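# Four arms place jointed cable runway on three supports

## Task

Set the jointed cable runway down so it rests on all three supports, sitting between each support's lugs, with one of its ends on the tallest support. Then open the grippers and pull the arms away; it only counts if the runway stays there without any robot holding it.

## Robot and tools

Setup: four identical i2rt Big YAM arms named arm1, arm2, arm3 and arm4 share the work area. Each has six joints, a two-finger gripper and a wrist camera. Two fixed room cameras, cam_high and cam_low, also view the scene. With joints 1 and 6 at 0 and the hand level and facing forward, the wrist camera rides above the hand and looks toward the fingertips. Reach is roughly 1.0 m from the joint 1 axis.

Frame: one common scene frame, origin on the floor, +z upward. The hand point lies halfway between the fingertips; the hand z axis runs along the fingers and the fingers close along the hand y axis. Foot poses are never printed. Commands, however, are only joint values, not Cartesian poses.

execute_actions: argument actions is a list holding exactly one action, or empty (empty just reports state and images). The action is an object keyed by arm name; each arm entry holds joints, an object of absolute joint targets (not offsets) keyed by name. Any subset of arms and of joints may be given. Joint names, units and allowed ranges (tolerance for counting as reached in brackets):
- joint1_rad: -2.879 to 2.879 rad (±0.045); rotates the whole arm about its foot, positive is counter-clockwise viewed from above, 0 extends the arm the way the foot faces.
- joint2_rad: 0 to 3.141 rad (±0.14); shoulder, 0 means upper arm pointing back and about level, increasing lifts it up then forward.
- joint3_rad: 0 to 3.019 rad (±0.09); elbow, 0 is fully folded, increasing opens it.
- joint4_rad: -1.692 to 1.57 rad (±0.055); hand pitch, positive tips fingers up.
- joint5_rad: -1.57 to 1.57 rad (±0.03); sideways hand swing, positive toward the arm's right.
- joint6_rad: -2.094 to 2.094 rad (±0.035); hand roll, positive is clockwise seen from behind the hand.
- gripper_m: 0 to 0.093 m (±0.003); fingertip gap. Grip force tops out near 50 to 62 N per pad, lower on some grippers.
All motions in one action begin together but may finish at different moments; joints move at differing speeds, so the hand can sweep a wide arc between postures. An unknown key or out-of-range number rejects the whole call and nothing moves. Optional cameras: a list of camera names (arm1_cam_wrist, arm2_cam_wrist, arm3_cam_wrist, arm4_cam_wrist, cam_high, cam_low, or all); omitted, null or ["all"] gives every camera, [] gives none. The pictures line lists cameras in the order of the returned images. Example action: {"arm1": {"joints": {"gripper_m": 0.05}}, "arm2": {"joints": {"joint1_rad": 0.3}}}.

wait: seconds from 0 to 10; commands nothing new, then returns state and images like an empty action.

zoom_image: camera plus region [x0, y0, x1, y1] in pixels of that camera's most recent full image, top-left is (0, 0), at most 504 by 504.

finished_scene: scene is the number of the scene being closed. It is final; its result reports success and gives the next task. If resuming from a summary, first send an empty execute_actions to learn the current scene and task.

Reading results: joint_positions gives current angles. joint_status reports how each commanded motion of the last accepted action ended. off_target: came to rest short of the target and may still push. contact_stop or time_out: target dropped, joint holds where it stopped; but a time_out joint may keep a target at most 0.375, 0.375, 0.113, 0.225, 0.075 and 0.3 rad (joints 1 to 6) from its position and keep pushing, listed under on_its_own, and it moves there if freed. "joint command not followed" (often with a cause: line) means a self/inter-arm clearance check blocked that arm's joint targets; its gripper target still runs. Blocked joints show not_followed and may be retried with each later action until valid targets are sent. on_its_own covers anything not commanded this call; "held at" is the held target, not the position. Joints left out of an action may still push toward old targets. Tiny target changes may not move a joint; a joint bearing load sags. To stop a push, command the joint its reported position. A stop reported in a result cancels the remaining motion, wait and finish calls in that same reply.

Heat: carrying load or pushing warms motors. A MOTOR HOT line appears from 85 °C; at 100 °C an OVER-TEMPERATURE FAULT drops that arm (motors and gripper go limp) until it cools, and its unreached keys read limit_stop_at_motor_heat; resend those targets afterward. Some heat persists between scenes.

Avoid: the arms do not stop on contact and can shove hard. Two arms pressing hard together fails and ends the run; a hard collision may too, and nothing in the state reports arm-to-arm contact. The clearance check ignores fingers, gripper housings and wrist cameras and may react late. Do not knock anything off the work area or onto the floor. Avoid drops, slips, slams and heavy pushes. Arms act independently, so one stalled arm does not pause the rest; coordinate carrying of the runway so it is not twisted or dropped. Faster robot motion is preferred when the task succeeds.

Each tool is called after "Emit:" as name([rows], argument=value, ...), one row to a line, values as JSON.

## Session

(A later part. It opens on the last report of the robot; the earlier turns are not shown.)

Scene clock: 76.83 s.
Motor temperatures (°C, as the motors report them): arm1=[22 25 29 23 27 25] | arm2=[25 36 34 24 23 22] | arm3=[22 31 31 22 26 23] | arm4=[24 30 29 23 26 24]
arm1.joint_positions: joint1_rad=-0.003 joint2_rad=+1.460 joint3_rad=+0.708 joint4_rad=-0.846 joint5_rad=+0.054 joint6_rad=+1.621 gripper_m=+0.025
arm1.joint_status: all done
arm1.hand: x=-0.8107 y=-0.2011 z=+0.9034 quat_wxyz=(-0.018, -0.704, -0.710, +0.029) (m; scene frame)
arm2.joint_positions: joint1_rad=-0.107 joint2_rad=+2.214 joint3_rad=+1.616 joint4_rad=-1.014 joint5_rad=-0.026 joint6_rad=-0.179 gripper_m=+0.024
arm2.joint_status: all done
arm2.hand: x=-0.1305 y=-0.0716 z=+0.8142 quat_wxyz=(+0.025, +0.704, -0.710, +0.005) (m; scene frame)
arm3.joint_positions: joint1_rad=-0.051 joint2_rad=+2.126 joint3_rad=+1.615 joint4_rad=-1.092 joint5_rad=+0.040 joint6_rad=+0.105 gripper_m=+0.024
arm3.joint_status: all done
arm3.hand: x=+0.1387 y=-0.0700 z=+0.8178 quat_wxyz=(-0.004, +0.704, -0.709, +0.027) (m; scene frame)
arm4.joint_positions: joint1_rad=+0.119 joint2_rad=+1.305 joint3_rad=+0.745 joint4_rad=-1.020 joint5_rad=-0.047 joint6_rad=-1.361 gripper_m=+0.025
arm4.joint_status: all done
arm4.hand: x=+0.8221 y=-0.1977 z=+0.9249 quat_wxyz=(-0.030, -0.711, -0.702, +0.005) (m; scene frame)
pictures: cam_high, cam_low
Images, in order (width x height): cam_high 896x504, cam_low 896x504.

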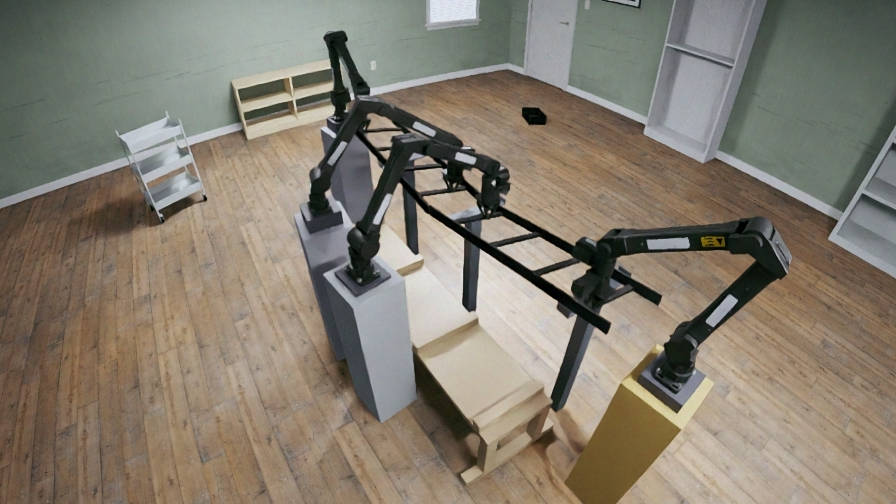

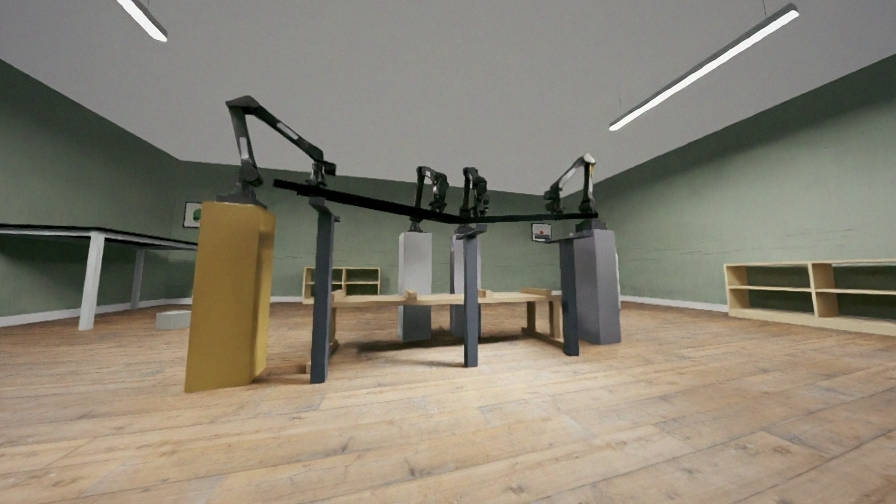

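Emit:
execute_actions([
  {"arm1":{"joints":{"joint1_rad":0.35,"joint6_rad":1.95,"joint2_rad":1.55,"joint3_rad":0.74,"joint4_rad":-0.7}},"arm2":{"joints":{"joint1_rad":-0.09,"joint6_rad":-0.18,"joint2_rad":2.44,"joint3_rad":2.2,"joint4_rad":-1.25}},"arm3":{"joints":{"joint1_rad":-0.09,"joint6_rad":0.06,"joint2_rad":2.36,"joint3_rad":2.18,"joint4_rad":-1.31}},"arm4":{"joints":{"joint1_rad":-0.25,"joint6_rad":-1.71,"joint2_rad":1.19,"joint3_rad":0.81,"joint4_rad":-1.04}}},
])

Scene clock: 84.63 s.
Motor temperatures (°C, as the motors report them): arm1=[22 25 30 23 30 25] | arm2=[25 38 37 24 23 22] | arm3=[22 33 33 22 27 23] | arm4=[24 30 31 23 27 24]
arm1.joint_positions: joint1_rad=+0.304 joint2_rad=+1.615 joint3_rad=+0.714 joint4_rad=-0.686 joint5_rad=+0.047 joint6_rad=+1.933 gripper_m=+0.025
arm1.joint_status: joint1_rad time_out (moved +0.308 of +0.353); the others done
arm1.on_its_own: joint1_rad reads +0.304 and still pushes toward +0.350 since a time_out
arm1.hand: x=-0.8093 y=-0.0969 z=+0.8553 quat_wxyz=(-0.026, -0.706, -0.708, +0.017) (m; scene frame)
arm2.joint_positions: joint1_rad=-0.086 joint2_rad=+2.535 joint3_rad=+2.100 joint4_rad=-1.205 joint5_rad=-0.013 joint6_rad=-0.155 gripper_m=+0.024
arm2.joint_status: joint3_rad time_out (moved +0.484 of +0.584); the others done
arm2.on_its_own: joint3_rad reads +2.100 and still pushes toward +2.200 since a time_out
arm2.hand: x=-0.1255 y=+0.0210 z=+0.7660 quat_wxyz=(+0.032, +0.702, -0.711, +0.019) (m; scene frame)
arm3.joint_positions: joint1_rad=-0.073 joint2_rad=+2.444 joint3_rad=+2.087 joint4_rad=-1.284 joint5_rad=+0.034 joint6_rad=+0.090 gripper_m=+0.025
arm3.joint_status: joint3_rad time_out (moved +0.472 of +0.565); the others done
arm3.on_its_own: joint3_rad reads +2.087 and still pushes toward +2.180 since a time_out
arm3.hand: x=+0.1438 y=+0.0227 z=+0.7767 quat_wxyz=(+0.011, +0.702, -0.711, +0.039) (m; scene frame)
arm4.joint_positions: joint1_rad=-0.221 joint2_rad=+1.302 joint3_rad=+0.743 joint4_rad=-1.032 joint5_rad=-0.037 joint6_rad=-1.696 gripper_m=+0.025
arm4.joint_status: all done
arm4.hand: x=+0.8207 y=-0.0921 z=+0.9243 quat_wxyz=(-0.027, -0.713, -0.700, +0.004) (m; scene frame)
pictures: arm1_cam_wrist, arm2_cam_wrist, arm3_cam_wrist, arm4_cam_wrist, cam_high, cam_low
Images, in order (width x height): arm1_cam_wrist 616x616, arm2_cam_wrist 616x616, arm3_cam_wrist 616x616, arm4_cam_wrist 616x616, cam_high 896x504, cam_low 896x504.

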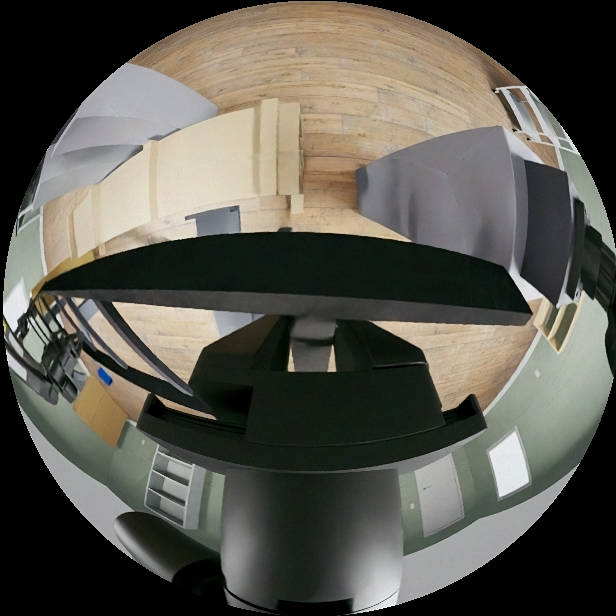

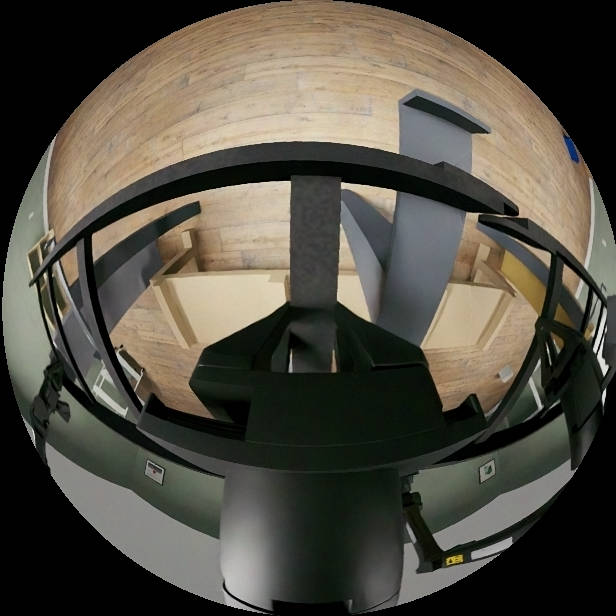

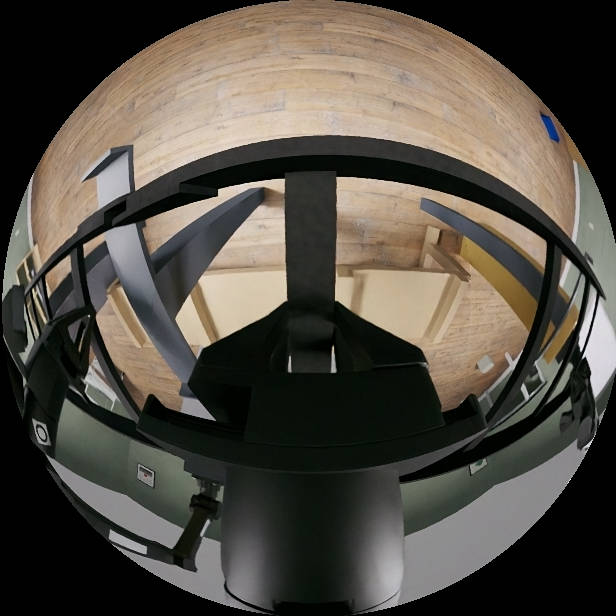

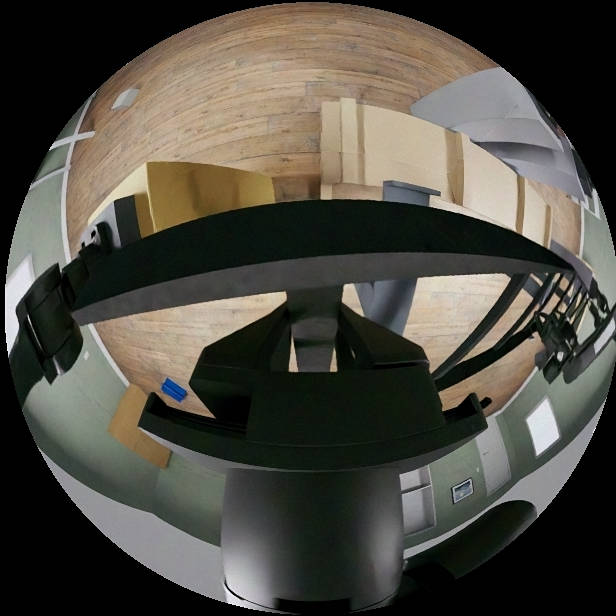

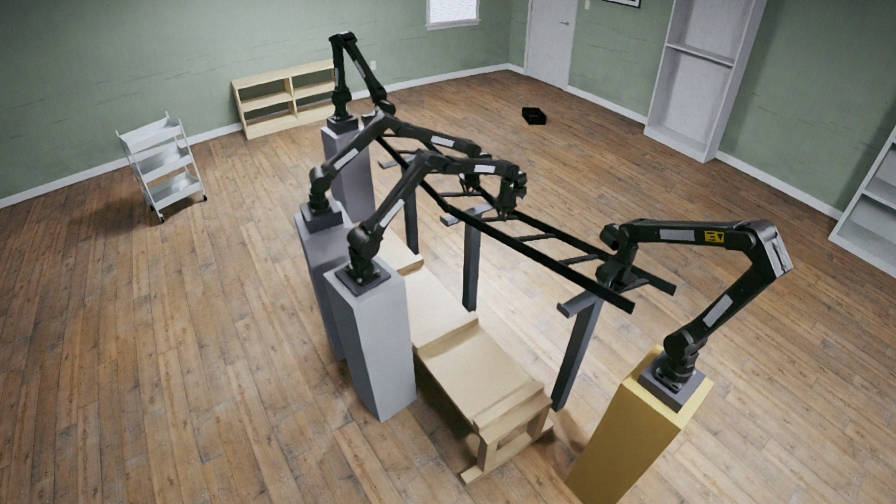

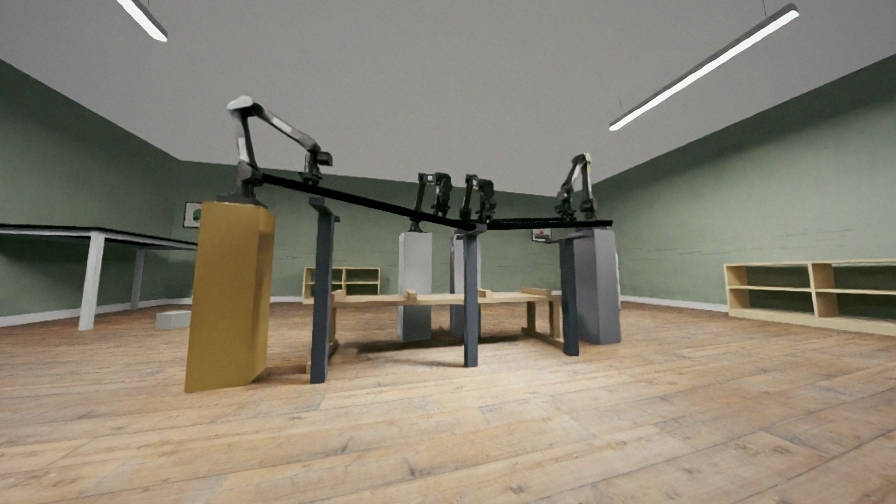

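Emit:
execute_actions([
  {"arm1":{"joints":{"joint1_rad":0.33,"joint2_rad":1.8,"joint3_rad":0.72,"joint4_rad":-0.44}},"arm2":{"joints":{"joint2_rad":2.53,"joint3_rad":2.27,"joint4_rad":-1.24}},"arm3":{"joints":{"joint2_rad":2.45,"joint3_rad":2.25,"joint4_rad":-1.3}},"arm4":{"joints":{"joint1_rad":-0.23,"joint2_rad":1.31,"joint3_rad":0.73,"joint4_rad":-0.87}}},
])

Scene clock: 91.17 s.
Motor temperatures (°C, as the motors report them): arm1=[22 25 30 23 30 25] | arm2=[25 40 40 24 23 22] | arm3=[22 34 36 22 27 23] | arm4=[24 30 32 23 27 24]
arm1.joint_positions: joint1_rad=+0.304 joint2_rad=+1.834 joint3_rad=+0.692 joint4_rad=-0.442 joint5_rad=+0.044 joint6_rad=+1.933 gripper_m=+0.025
arm1.joint_status: all done
arm1.hand: x=-0.8070 y=-0.0967 z=+0.7799 quat_wxyz=(-0.025, -0.706, -0.708, +0.015) (m; scene frame)
arm2.joint_positions: joint1_rad=-0.079 joint2_rad=+2.596 joint3_rad=+2.182 joint4_rad=-1.206 joint5_rad=+0.024 joint6_rad=-0.155 gripper_m=+0.024
arm2.joint_status: all done
arm2.hand: x=-0.1210 y=+0.0377 z=+0.7512 quat_wxyz=(+0.014, +0.705, -0.708, +0.028) (m; scene frame)
arm3.joint_positions: joint1_rad=-0.083 joint2_rad=+2.499 joint3_rad=+2.166 joint4_rad=-1.296 joint5_rad=+0.022 joint6_rad=+0.084 gripper_m=+0.025
arm3.joint_status: all done
arm3.hand: x=+0.1478 y=+0.0390 z=+0.7661 quat_wxyz=(+0.012, +0.700, -0.713, +0.031) (m; scene frame)
arm4.joint_positions: joint1_rad=-0.215 joint2_rad=+1.377 joint3_rad=+0.667 joint4_rad=-0.891 joint5_rad=-0.026 joint6_rad=-1.695 gripper_m=+0.025
arm4.joint_status: all done
arm4.hand: x=+0.8294 y=-0.0932 z=+0.8796 quat_wxyz=(-0.028, -0.712, -0.702, -0.003) (m; scene frame)
pictures: arm1_cam_wrist, arm2_cam_wrist, arm3_cam_wrist, arm4_cam_wrist, cam_high, cam_low
Images, in order (width x height): arm1_cam_wrist 616x616, arm2_cam_wrist 616x616, arm3_cam_wrist 616x616, arm4_cam_wrist 616x616, cam_high 896x504, cam_low 896x504.

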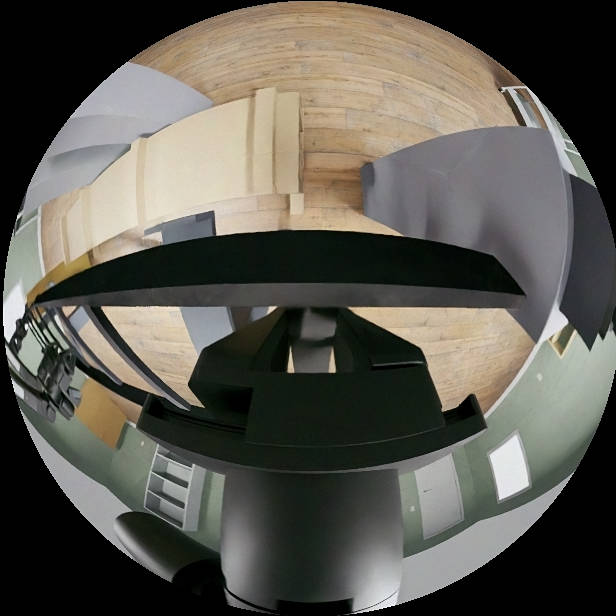

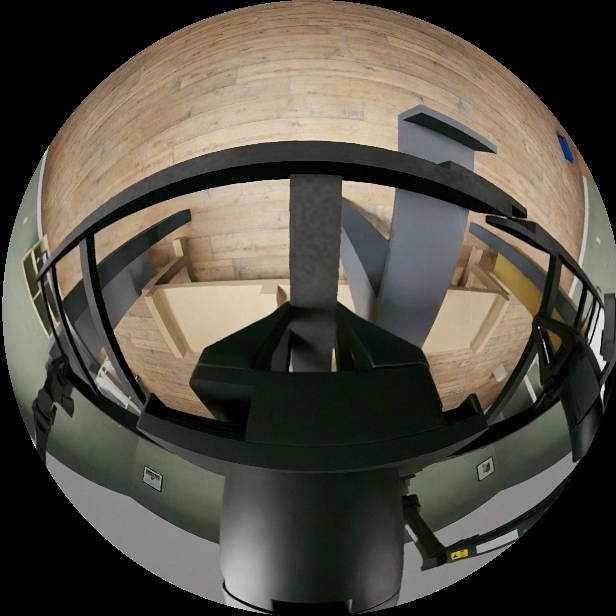

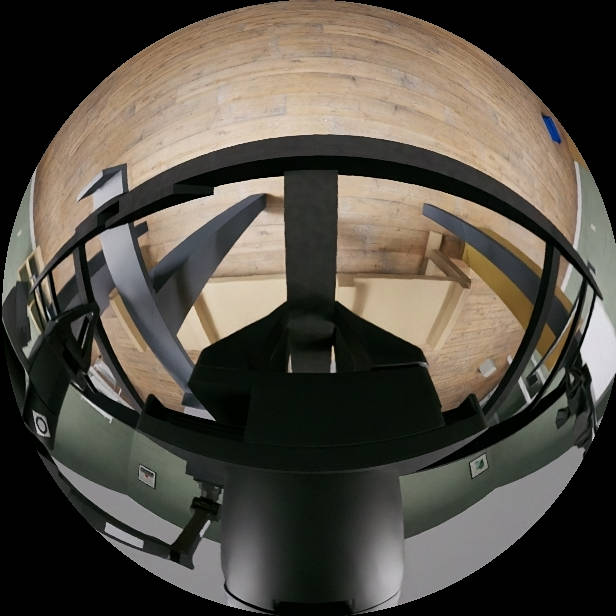

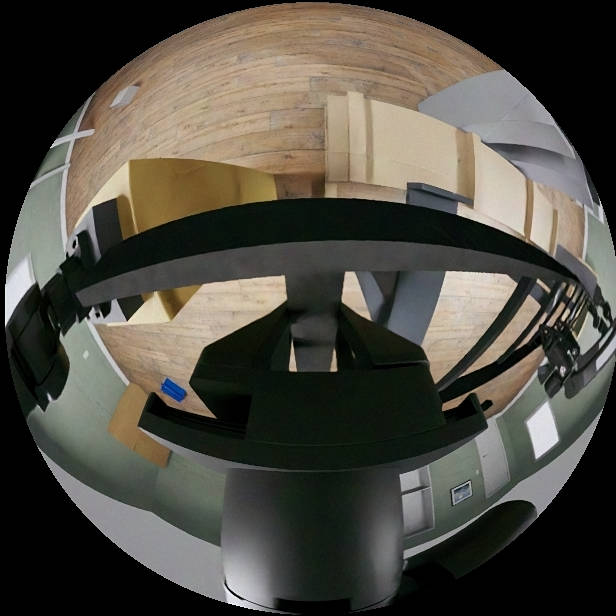

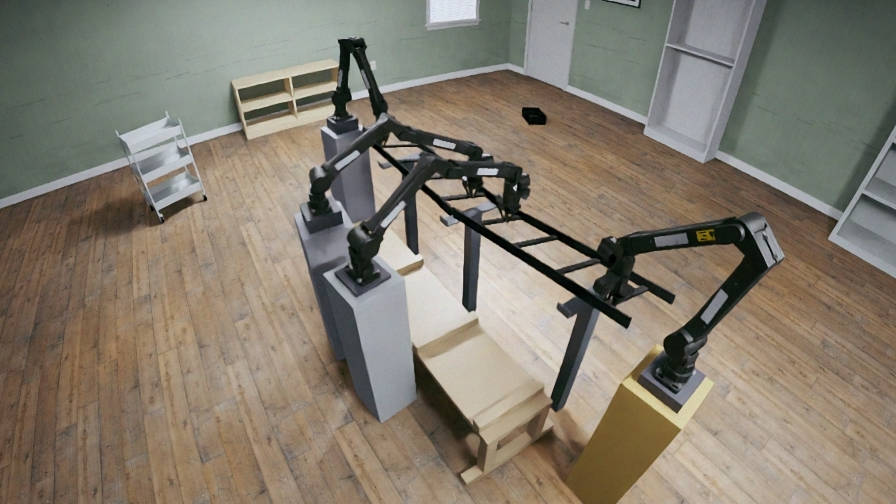

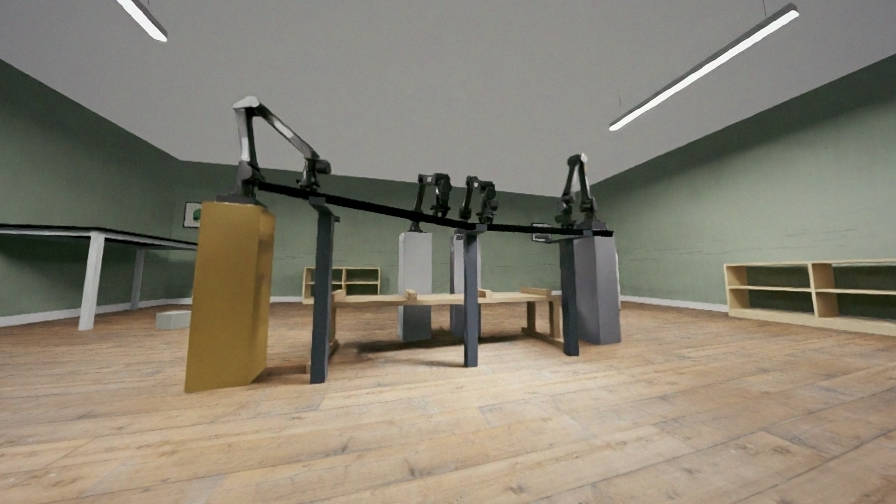

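Emit:
execute_actions([
  {"arm1":{"joints":{"joint2_rad":2.02,"joint3_rad":0.74,"joint4_rad":-0.25}},"arm2":{"joints":{"joint2_rad":2.6,"joint3_rad":2.27,"joint4_rad":-1.18}},"arm3":{"joints":{"joint2_rad":2.51,"joint3_rad":2.25,"joint4_rad":-1.25}},"arm4":{"joints":{"joint1_rad":-0.27,"joint2_rad":1.42,"joint3_rad":0.69,"joint4_rad":-0.76}}},
])

Scene clock: 98.10 s.
Motor temperatures (°C, as the motors report them): arm1=[22 25 29 23 31 25] | arm2=[25 41 41 24 23 22] | arm3=[22 34 37 22 26 23] | arm4=[24 29 32 23 27 24]
arm1.joint_positions: joint1_rad=+0.295 joint2_rad=+2.022 joint3_rad=+0.711 joint4_rad=-0.264 joint5_rad=+0.029 joint6_rad=+1.918 gripper_m=+0.025
arm1.joint_status: all done
arm1.hand: x=-0.8025 y=-0.0965 z=+0.7213 quat_wxyz=(-0.020, -0.704, -0.710, +0.008) (m; scene frame)
arm2.joint_positions: joint1_rad=-0.082 joint2_rad=+2.640 joint3_rad=+2.208 joint4_rad=-1.131 joint5_rad=+0.010 joint6_rad=-0.164 gripper_m=+0.024
arm2.joint_status: all done
arm2.hand: x=-0.1188 y=+0.0542 z=+0.7283 quat_wxyz=(-0.005, +0.708, -0.706, +0.006) (m; scene frame)
arm3.joint_positions: joint1_rad=-0.087 joint2_rad=+2.539 joint3_rad=+2.189 joint4_rad=-1.225 joint5_rad=+0.026 joint6_rad=+0.060 gripper_m=+0.025
arm3.joint_status: all done
arm3.hand: x=+0.1504 y=+0.0567 z=+0.7458 quat_wxyz=(-0.007, +0.707, -0.707, +0.012) (m; scene frame)
arm4.joint_positions: joint1_rad=-0.231 joint2_rad=+1.480 joint3_rad=+0.631 joint4_rad=-0.773 joint5_rad=-0.011 joint6_rad=-1.724 gripper_m=+0.025
arm4.joint_status: all done
arm4.hand: x=+0.8337 y=-0.0867 z=+0.8406 quat_wxyz=(-0.032, -0.707, -0.707, -0.015) (m; scene frame)
pictures: arm1_cam_wrist, arm2_cam_wrist, arm3_cam_wrist, arm4_cam_wrist, cam_high, cam_low
Images, in order (width x height): arm1_cam_wrist 616x616, arm2_cam_wrist 616x616, arm3_cam_wrist 616x616, arm4_cam_wrist 616x616, cam_high 896x504, cam_low 896x504.

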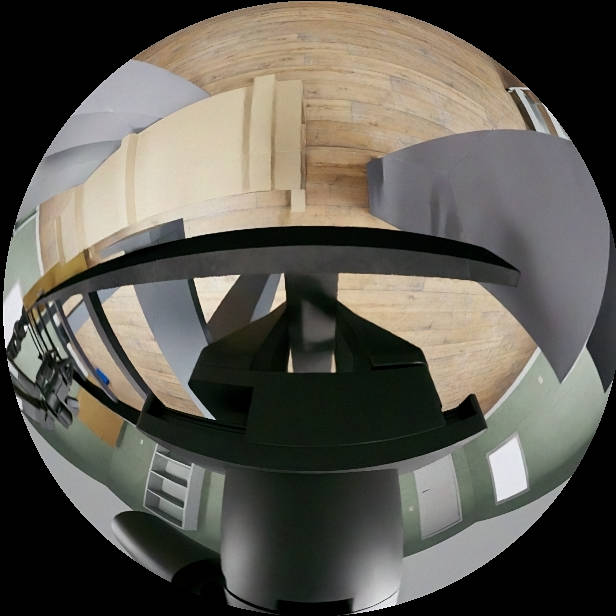

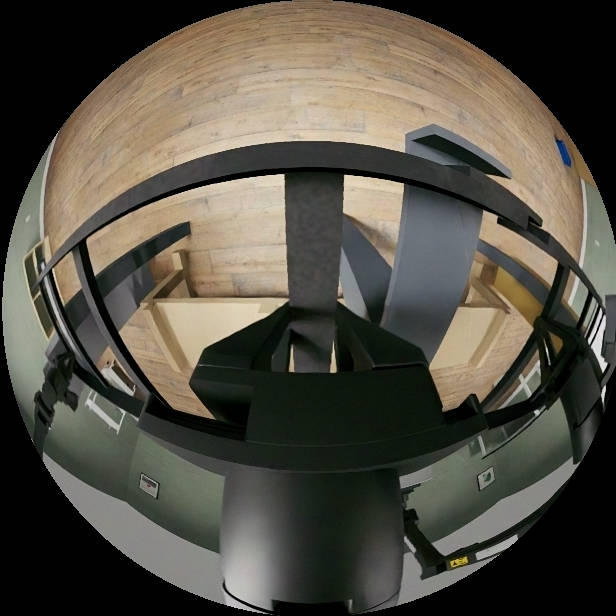

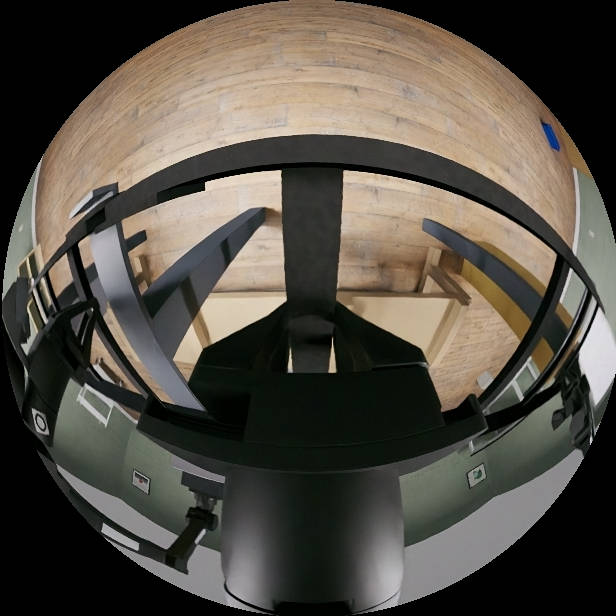

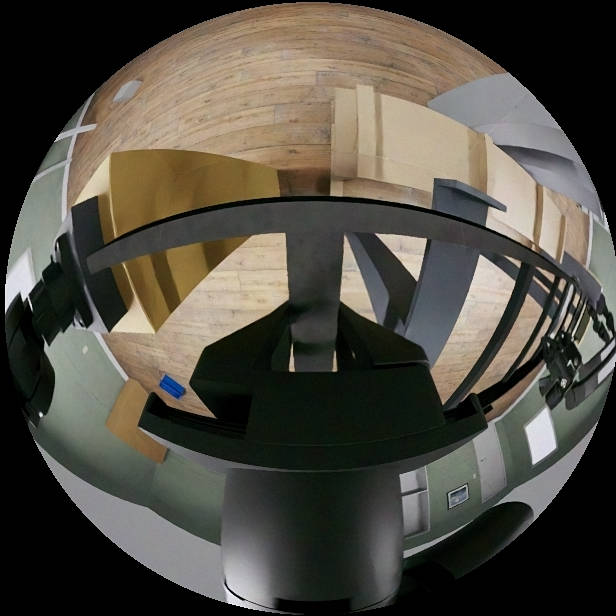

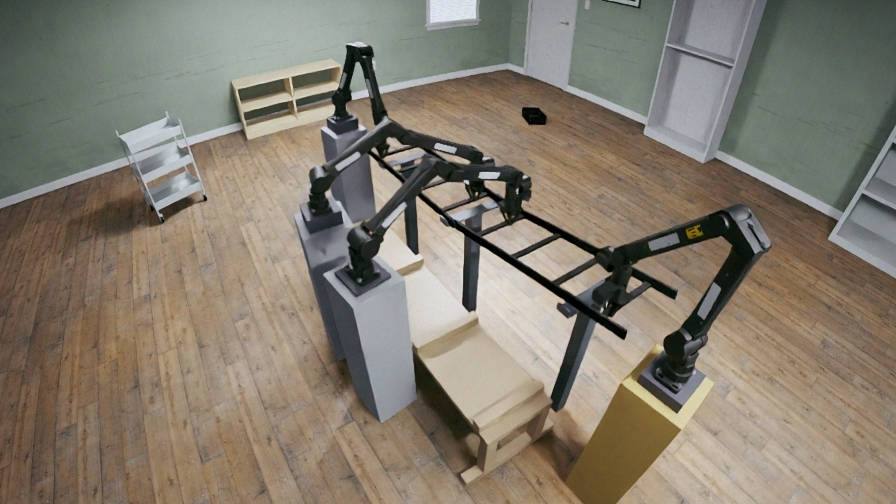

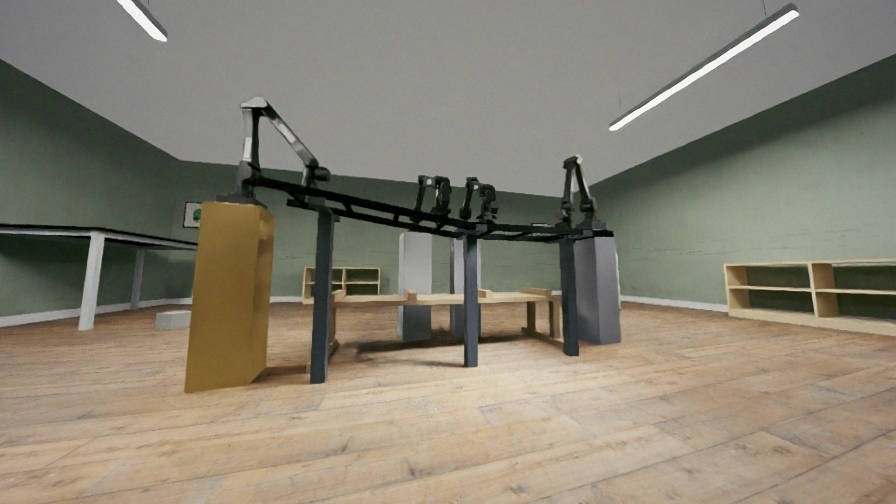

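Emit:
zoom_image(camera="cam_low", region=[230, 150, 630, 270])

Emit:
zoom_image(camera="cam_high", region=[340, 100, 700, 350])

Emit:
zoom_image(camera="arm1_cam_wrist", region=[20, 180, 320, 440])

Region (230, 150, 630, 270) of cam_low's 896x504 image, scaled by 1.260, with more detail than that image has; it fills the top 151 rows of this view, and the rest is white.

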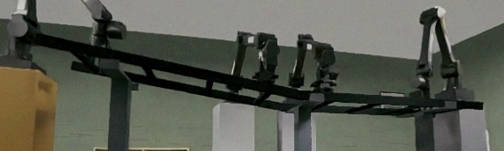

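Region (340, 100, 700, 350) of cam_high's 896x504 image, scaled by 1.400, with more detail than that image has; it fills the top 350 rows of this view, and the rest is white.

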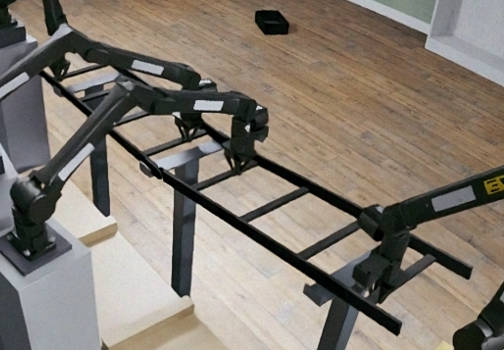

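Region (20, 180, 320, 440) of arm1_cam_wrist's 616x616 image, scaled by 1.680, with more detail than that image has; it fills the top 437 rows of this view, and the rest is white.

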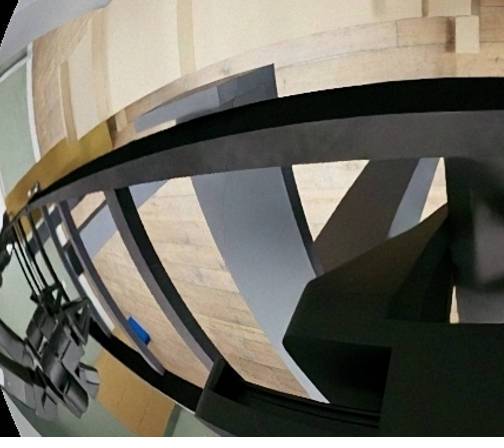

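Emit:
execute_actions([
  {"arm4":{"joints":{"joint1_rad":-0.17,"joint2_rad":1.47,"joint3_rad":0.68,"joint4_rad":-0.73}}},
], cameras=["cam_low","arm4_cam_wrist","cam_high"])

Emit:
zoom_image(camera="cam_low", region=[230, 160, 430, 250])

Scene clock: 108.03 s.
Motor temperatures (°C, as the motors report them): arm1=[22 25 29 23 30 25] | arm2=[25 41 41 24 23 22] | arm3=[22 35 37 22 26 23] | arm4=[24 29 32 23 26 24]
arm1.joint_positions: joint1_rad=+0.295 joint2_rad=+2.022 joint3_rad=+0.711 joint4_rad=-0.263 joint5_rad=+0.017 joint6_rad=+1.919 gripper_m=+0.025
arm1.joint_status: not commanded
arm1.hand: x=-0.8031 y=-0.0946 z=+0.7212 quat_wxyz=(-0.015, -0.704, -0.710, +0.005) (m; scene frame)
arm2.joint_positions: joint1_rad=-0.082 joint2_rad=+2.640 joint3_rad=+2.208 joint4_rad=-1.132 joint5_rad=+0.010 joint6_rad=-0.164 gripper_m=+0.024
arm2.joint_status: not commanded
arm2.hand: x=-0.1190 y=+0.0538 z=+0.7283 quat_wxyz=(-0.004, +0.708, -0.706, +0.006) (m; scene frame)
arm3.joint_positions: joint1_rad=-0.087 joint2_rad=+2.541 joint3_rad=+2.189 joint4_rad=-1.229 joint5_rad=+0.025 joint6_rad=+0.060 gripper_m=+0.025
arm3.joint_status: not commanded
arm3.hand: x=+0.1504 y=+0.0552 z=+0.7442 quat_wxyz=(-0.005, +0.708, -0.706, +0.014) (m; scene frame)
arm4.joint_positions: joint1_rad=-0.194 joint2_rad=+1.521 joint3_rad=+0.627 joint4_rad=-0.744 joint5_rad=+0.016 joint6_rad=-1.694 gripper_m=+0.025
arm4.joint_status: all done
arm4.hand: x=+0.8346 y=-0.0930 z=+0.8283 quat_wxyz=(-0.029, -0.704, -0.709, -0.031) (m; scene frame)
pictures: arm4_cam_wrist, cam_high, cam_low
Images, in order (width x height): arm4_cam_wrist 616x616, cam_high 896x504, cam_low 896x504.

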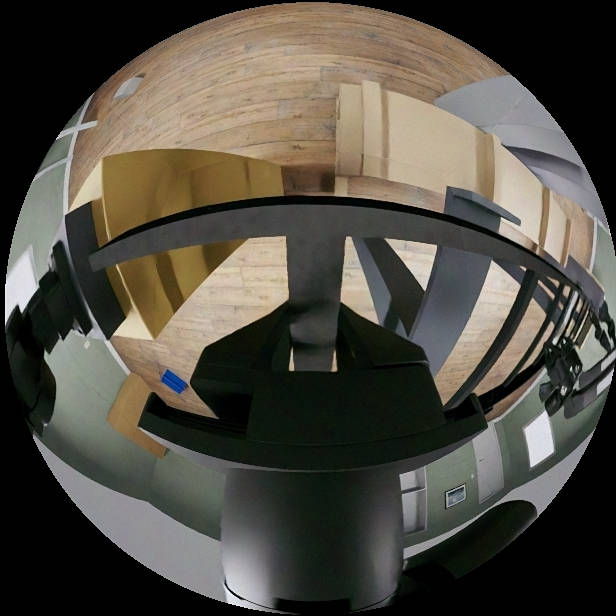

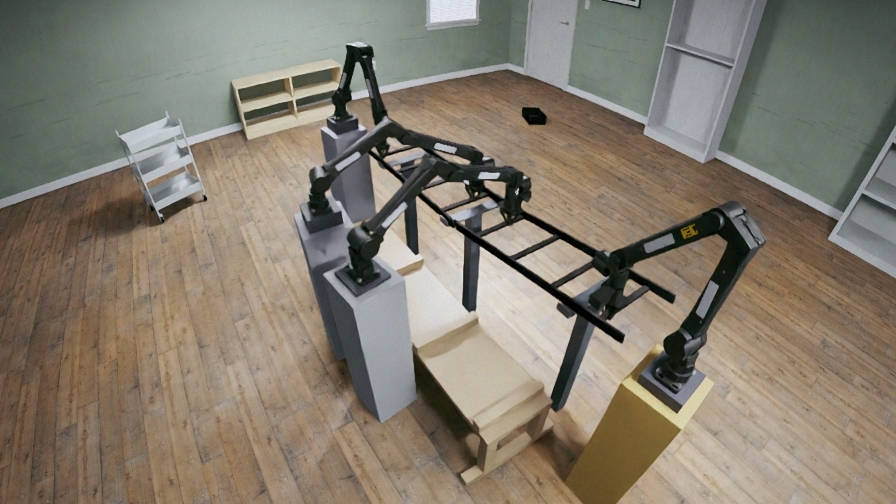

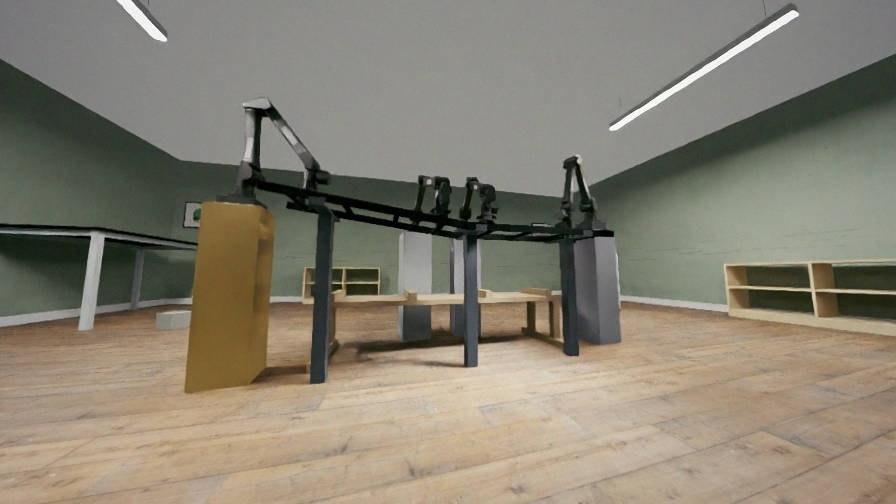

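Region (230, 160, 430, 250) of cam_low's 896x504 image, scaled by 2.520, with more detail than that image has; it fills the top 227 rows of this view, and the rest is white.

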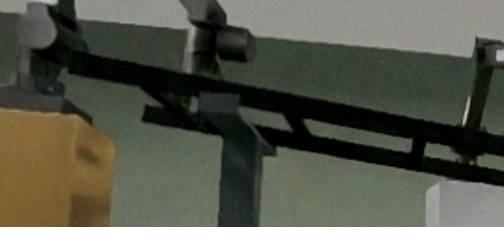

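Rail is now behind the lug, still descending. Lower a bit more, then release.

Emit:
execute_actions([
  {"arm4":{"joints":{"joint1_rad":-0.19,"joint2_rad":1.53,"joint3_rad":0.67,"joint4_rad":-0.68}}},
], cameras=[])

Emit:
execute_actions([
  {"arm1":{"joints":{"gripper_m":0.09}},"arm2":{"joints":{"gripper_m":0.09}},"arm3":{"joints":{"gripper_m":0.09}},"arm4":{"joints":{"gripper_m":0.09}}},
], cameras=[])

Emit:
execute_actions([
  {"arm1":{"joints":{"joint2_rad":1.6,"joint4_rad":-0.68}},"arm2":{"joints":{"joint2_rad":2.4,"joint4_rad":-1.3}},"arm3":{"joints":{"joint2_rad":2.3,"joint4_rad":-1.4}},"arm4":{"joints":{"joint2_rad":1.25,"joint3_rad":0.8,"joint4_rad":-1.1}}},
], cameras=[])

Emit:
execute_actions([
  {"arm1":{"joints":{"joint2_rad":1.1,"joint3_rad":1.1,"joint4_rad":-1.5}},"arm2":{"joints":{"joint2_rad":1.5,"joint3_rad":1.6,"joint4_rad":-1.5}},"arm3":{"joints":{"joint2_rad":1.5,"joint3_rad":1.6,"joint4_rad":-1.5}},"arm4":{"joints":{"joint2_rad":1.1,"joint3_rad":1.2,"joint4_rad":-1.5}}},
])

Scene clock: 116.90 s.
Motor temperatures (°C, as the motors report them): arm1=[22 24 29 23 29 25] | arm2=[25 42 42 24 23 22] | arm3=[22 35 37 22 26 23] | arm4=[24 29 32 23 26 24]
arm1.joint_positions: joint1_rad=+0.295 joint2_rad=+2.022 joint3_rad=+0.711 joint4_rad=-0.263 joint5_rad=+0.015 joint6_rad=+1.920 gripper_m=+0.025
arm1.joint_status: not commanded
arm1.hand: x=-0.8033 y=-0.0942 z=+0.7212 quat_wxyz=(-0.014, -0.705, -0.709, +0.005) (m; scene frame)
arm2.joint_positions: joint1_rad=-0.082 joint2_rad=+2.640 joint3_rad=+2.208 joint4_rad=-1.133 joint5_rad=+0.010 joint6_rad=-0.163 gripper_m=+0.024
arm2.joint_status: not commanded
arm2.hand: x=-0.1190 y=+0.0536 z=+0.7283 quat_wxyz=(-0.004, +0.708, -0.707, +0.006) (m; scene frame)
arm3.joint_positions: joint1_rad=-0.088 joint2_rad=+2.545 joint3_rad=+2.189 joint4_rad=-1.229 joint5_rad=+0.019 joint6_rad=+0.060 gripper_m=+0.025
arm3.joint_status: not commanded
arm3.hand: x=+0.1502 y=+0.0544 z=+0.7415 quat_wxyz=(-0.001, +0.707, -0.707, +0.013) (m; scene frame)
arm4.joint_positions: joint1_rad=-0.194 joint2_rad=+1.569 joint3_rad=+0.617 joint4_rad=-0.697 joint5_rad=+0.012 joint6_rad=-1.693 gripper_m=+0.025
arm4.joint_status: all done
arm4.hand: x=+0.8367 y=-0.0940 z=+0.8124 quat_wxyz=(-0.035, -0.704, -0.709, -0.033) (m; scene frame)
pictures: none
No camera images: the call's "cameras" was empty. Leave "cameras" out to get every camera's image.

Scene clock: 117.70 s.
Motor temperatures (°C, as the motors report them): arm1=[22 24 29 23 29 25] | arm2=[25 42 42 24 23 22] | arm3=[22 35 37 22 26 23] | arm4=[24 29 32 23 26 24]
arm1.joint_positions: joint1_rad=+0.326 joint2_rad=+2.022 joint3_rad=+0.724 joint4_rad=-0.258 joint5_rad=+0.003 joint6_rad=+1.941 gripper_m=+0.090
arm1.joint_status: all done
arm1.hand: x=-0.7992 y=-0.0788 z=+0.7224 quat_wxyz=(-0.012, -0.701, -0.713, -0.006) (m; scene frame)
arm2.joint_positions: joint1_rad=-0.082 joint2_rad=+2.618 joint3_rad=+2.218 joint4_rad=-1.169 joint5_rad=+0.004 joint6_rad=-0.168 gripper_m=+0.090
arm2.joint_status: all done
arm2.hand: x=-0.1199 y=+0.0552 z=+0.7480 quat_wxyz=(-0.001, +0.709, -0.705, +0.005) (m; scene frame)
arm3.joint_positions: joint1_rad=-0.088 joint2_rad=+2.536 joint3_rad=+2.194 joint4_rad=-1.239 joint5_rad=+0.004 joint6_rad=+0.060 gripper_m=+0.090
arm3.joint_status: all done
arm3.hand: x=+0.1475 y=+0.0556 z=+0.7496 quat_wxyz=(+0.003, +0.707, -0.707, +0.006) (m; scene frame)
arm4.joint_positions: joint1_rad=-0.194 joint2_rad=+1.551 joint3_rad=+0.639 joint4_rad=-0.693 joint5_rad=+0.003 joint6_rad=-1.696 gripper_m=+0.090
arm4.joint_status: all done
arm4.hand: x=+0.8201 y=-0.0936 z=+0.8218 quat_wxyz=(-0.020, -0.704, -0.710, -0.016) (m; scene frame)
pictures: none
No camera images: the call's "cameras" was empty. Leave "cameras" out to get every camera's image.

Scene clock: 119.10 s.
Motor temperatures (°C, as the motors report them): arm1=[22 24 29 23 28 25] | arm2=[25 42 41 24 23 22] | arm3=[22 35 37 22 26 23] | arm4=[24 29 32 23 26 24]
arm1.joint_positions: joint1_rad=+0.326 joint2_rad=+1.602 joint3_rad=+0.724 joint4_rad=-0.673 joint5_rad=+0.003 joint6_rad=+1.942 gripper_m=+0.090
arm1.joint_status: all done
arm1.hand: x=-0.8048 y=-0.0790 z=+0.8615 quat_wxyz=(-0.013, -0.701, -0.713, -0.008) (m; scene frame)
arm2.joint_positions: joint1_rad=-0.082 joint2_rad=+2.393 joint3_rad=+2.246 joint4_rad=-1.289 joint5_rad=+0.004 joint6_rad=-0.168 gripper_m=+0.090
arm2.joint_status: all done
arm2.hand: x=-0.1173 y=+0.0763 z=+0.9201 quat_wxyz=(-0.055, +0.708, -0.703, -0.034) (m; scene frame)
arm3.joint_positions: joint1_rad=-0.088 joint2_rad=+2.311 joint3_rad=+2.223 joint4_rad=-1.389 joint5_rad=+0.004 joint6_rad=+0.060 gripper_m=+0.090
arm3.joint_status: all done
arm3.hand: x=+0.1474 y=+0.0581 z=+0.9190 quat_wxyz=(-0.031, +0.706, -0.706, -0.032) (m; scene frame)
arm4.joint_positions: joint1_rad=-0.194 joint2_rad=+1.239 joint3_rad=+0.777 joint4_rad=-1.085 joint5_rad=+0.002 joint6_rad=-1.697 gripper_m=+0.090
arm4.joint_status: all done
arm4.hand: x=+0.8152 y=-0.0927 z=+0.9536 quat_wxyz=(+0.002, -0.704, -0.711, +0.002) (m; scene frame)
pictures: none
No camera images: the call's "cameras" was empty. Leave "cameras" out to get every camera's image.

Scene clock: 120.80 s.
Motor temperatures (°C, as the motors report them): arm1=[22 24 29 23 28 25] | arm2=[25 42 41 24 23 22] | arm3=[22 35 37 22 26 23] | arm4=[24 29 32 23 26 24]
arm1.joint_positions: joint1_rad=+0.326 joint2_rad=+1.094 joint3_rad=+1.087 joint4_rad=-1.493 joint5_rad=+0.003 joint6_rad=+1.943 gripper_m=+0.090
arm1.joint_status: all done
arm1.hand: x=-0.8474 y=-0.0920 z=+1.1444 quat_wxyz=(-0.023, -0.701, -0.712, -0.032) (m; scene frame)
arm2.joint_positions: joint1_rad=-0.082 joint2_rad=+1.495 joint3_rad=+1.605 joint4_rad=-1.492 joint5_rad=+0.004 joint6_rad=-0.168 gripper_m=+0.090
arm2.joint_status: all done
arm2.hand: x=-0.1619 y=-0.1880 z=+1.1962 quat_wxyz=(-0.077, +0.707, -0.702, -0.049) (m; scene frame)
arm3.joint_positions: joint1_rad=-0.088 joint2_rad=+1.505 joint3_rad=+1.603 joint4_rad=-1.492 joint5_rad=+0.004 joint6_rad=+0.060 gripper_m=+0.090
arm3.joint_status: all done
arm3.hand: x=+0.1619 y=-0.1832 z=+1.1424 quat_wxyz=(-0.058, +0.704, -0.705, -0.063) (m; scene frame)
arm4.joint_positions: joint1_rad=-0.194 joint2_rad=+1.095 joint3_rad=+1.162 joint4_rad=-1.486 joint5_rad=+0.002 joint6_rad=-1.697 gripper_m=+0.090
arm4.joint_status: all done
arm4.hand: x=+0.7958 y=-0.0898 z=+1.1393 quat_wxyz=(+0.053, -0.702, -0.709, +0.042) (m; scene frame)
pictures: arm1_cam_wrist, arm2_cam_wrist, arm3_cam_wrist, arm4_cam_wrist, cam_high, cam_low
Images, in order (width x height): arm1_cam_wrist 616x616, arm2_cam_wrist 616x616, arm3_cam_wrist 616x616, arm4_cam_wrist 616x616, cam_high 896x504, cam_low 896x504.

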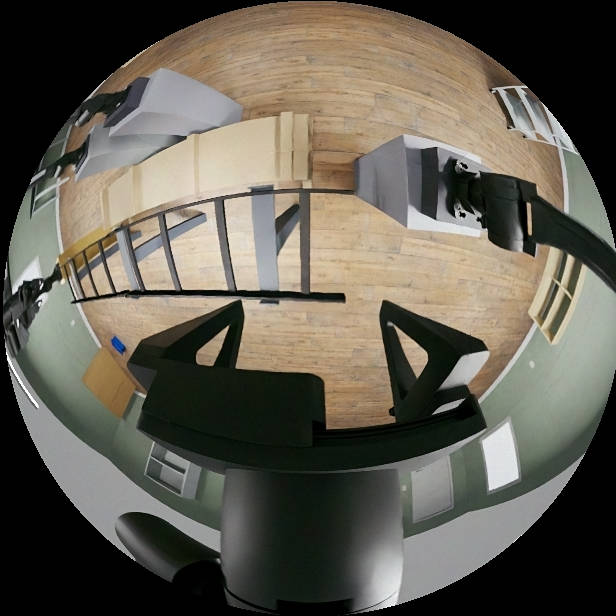

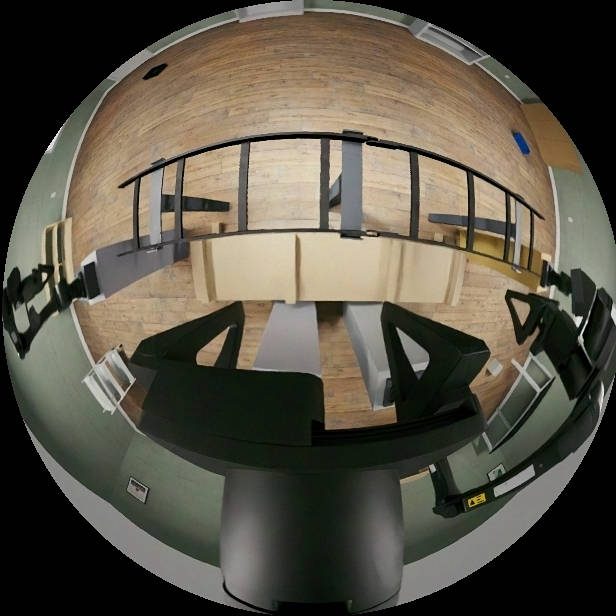

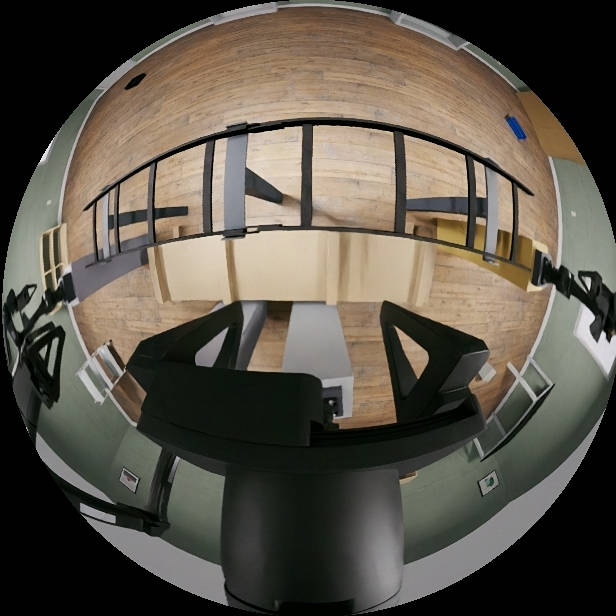

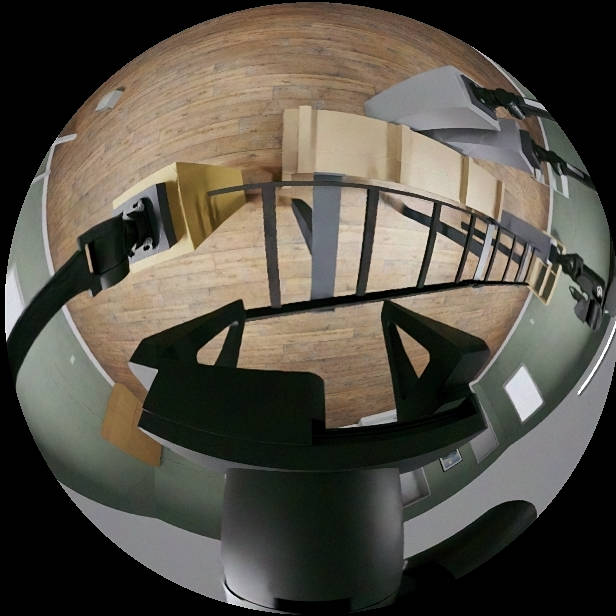

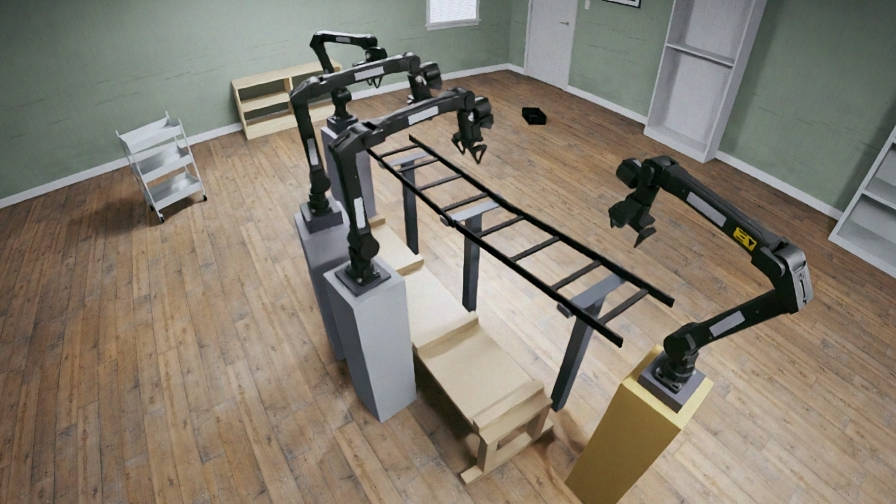

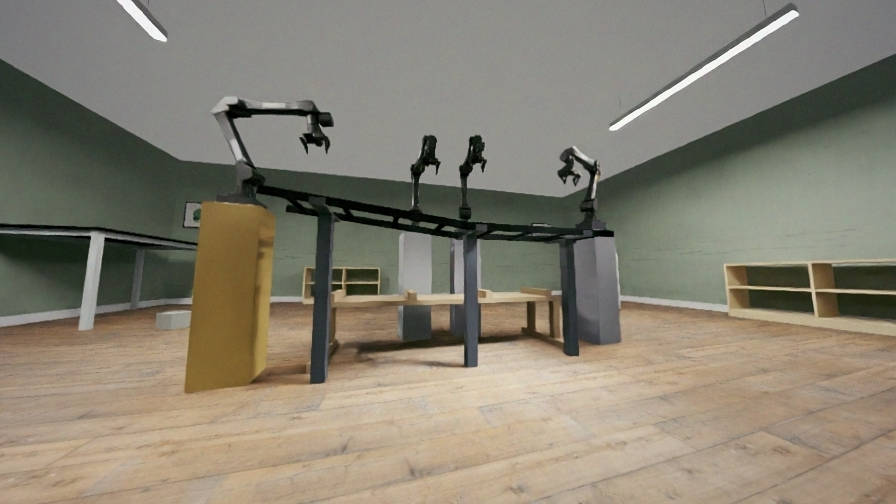

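Emit:
finished_scene(scene=2)

The scene is finished: the task was done.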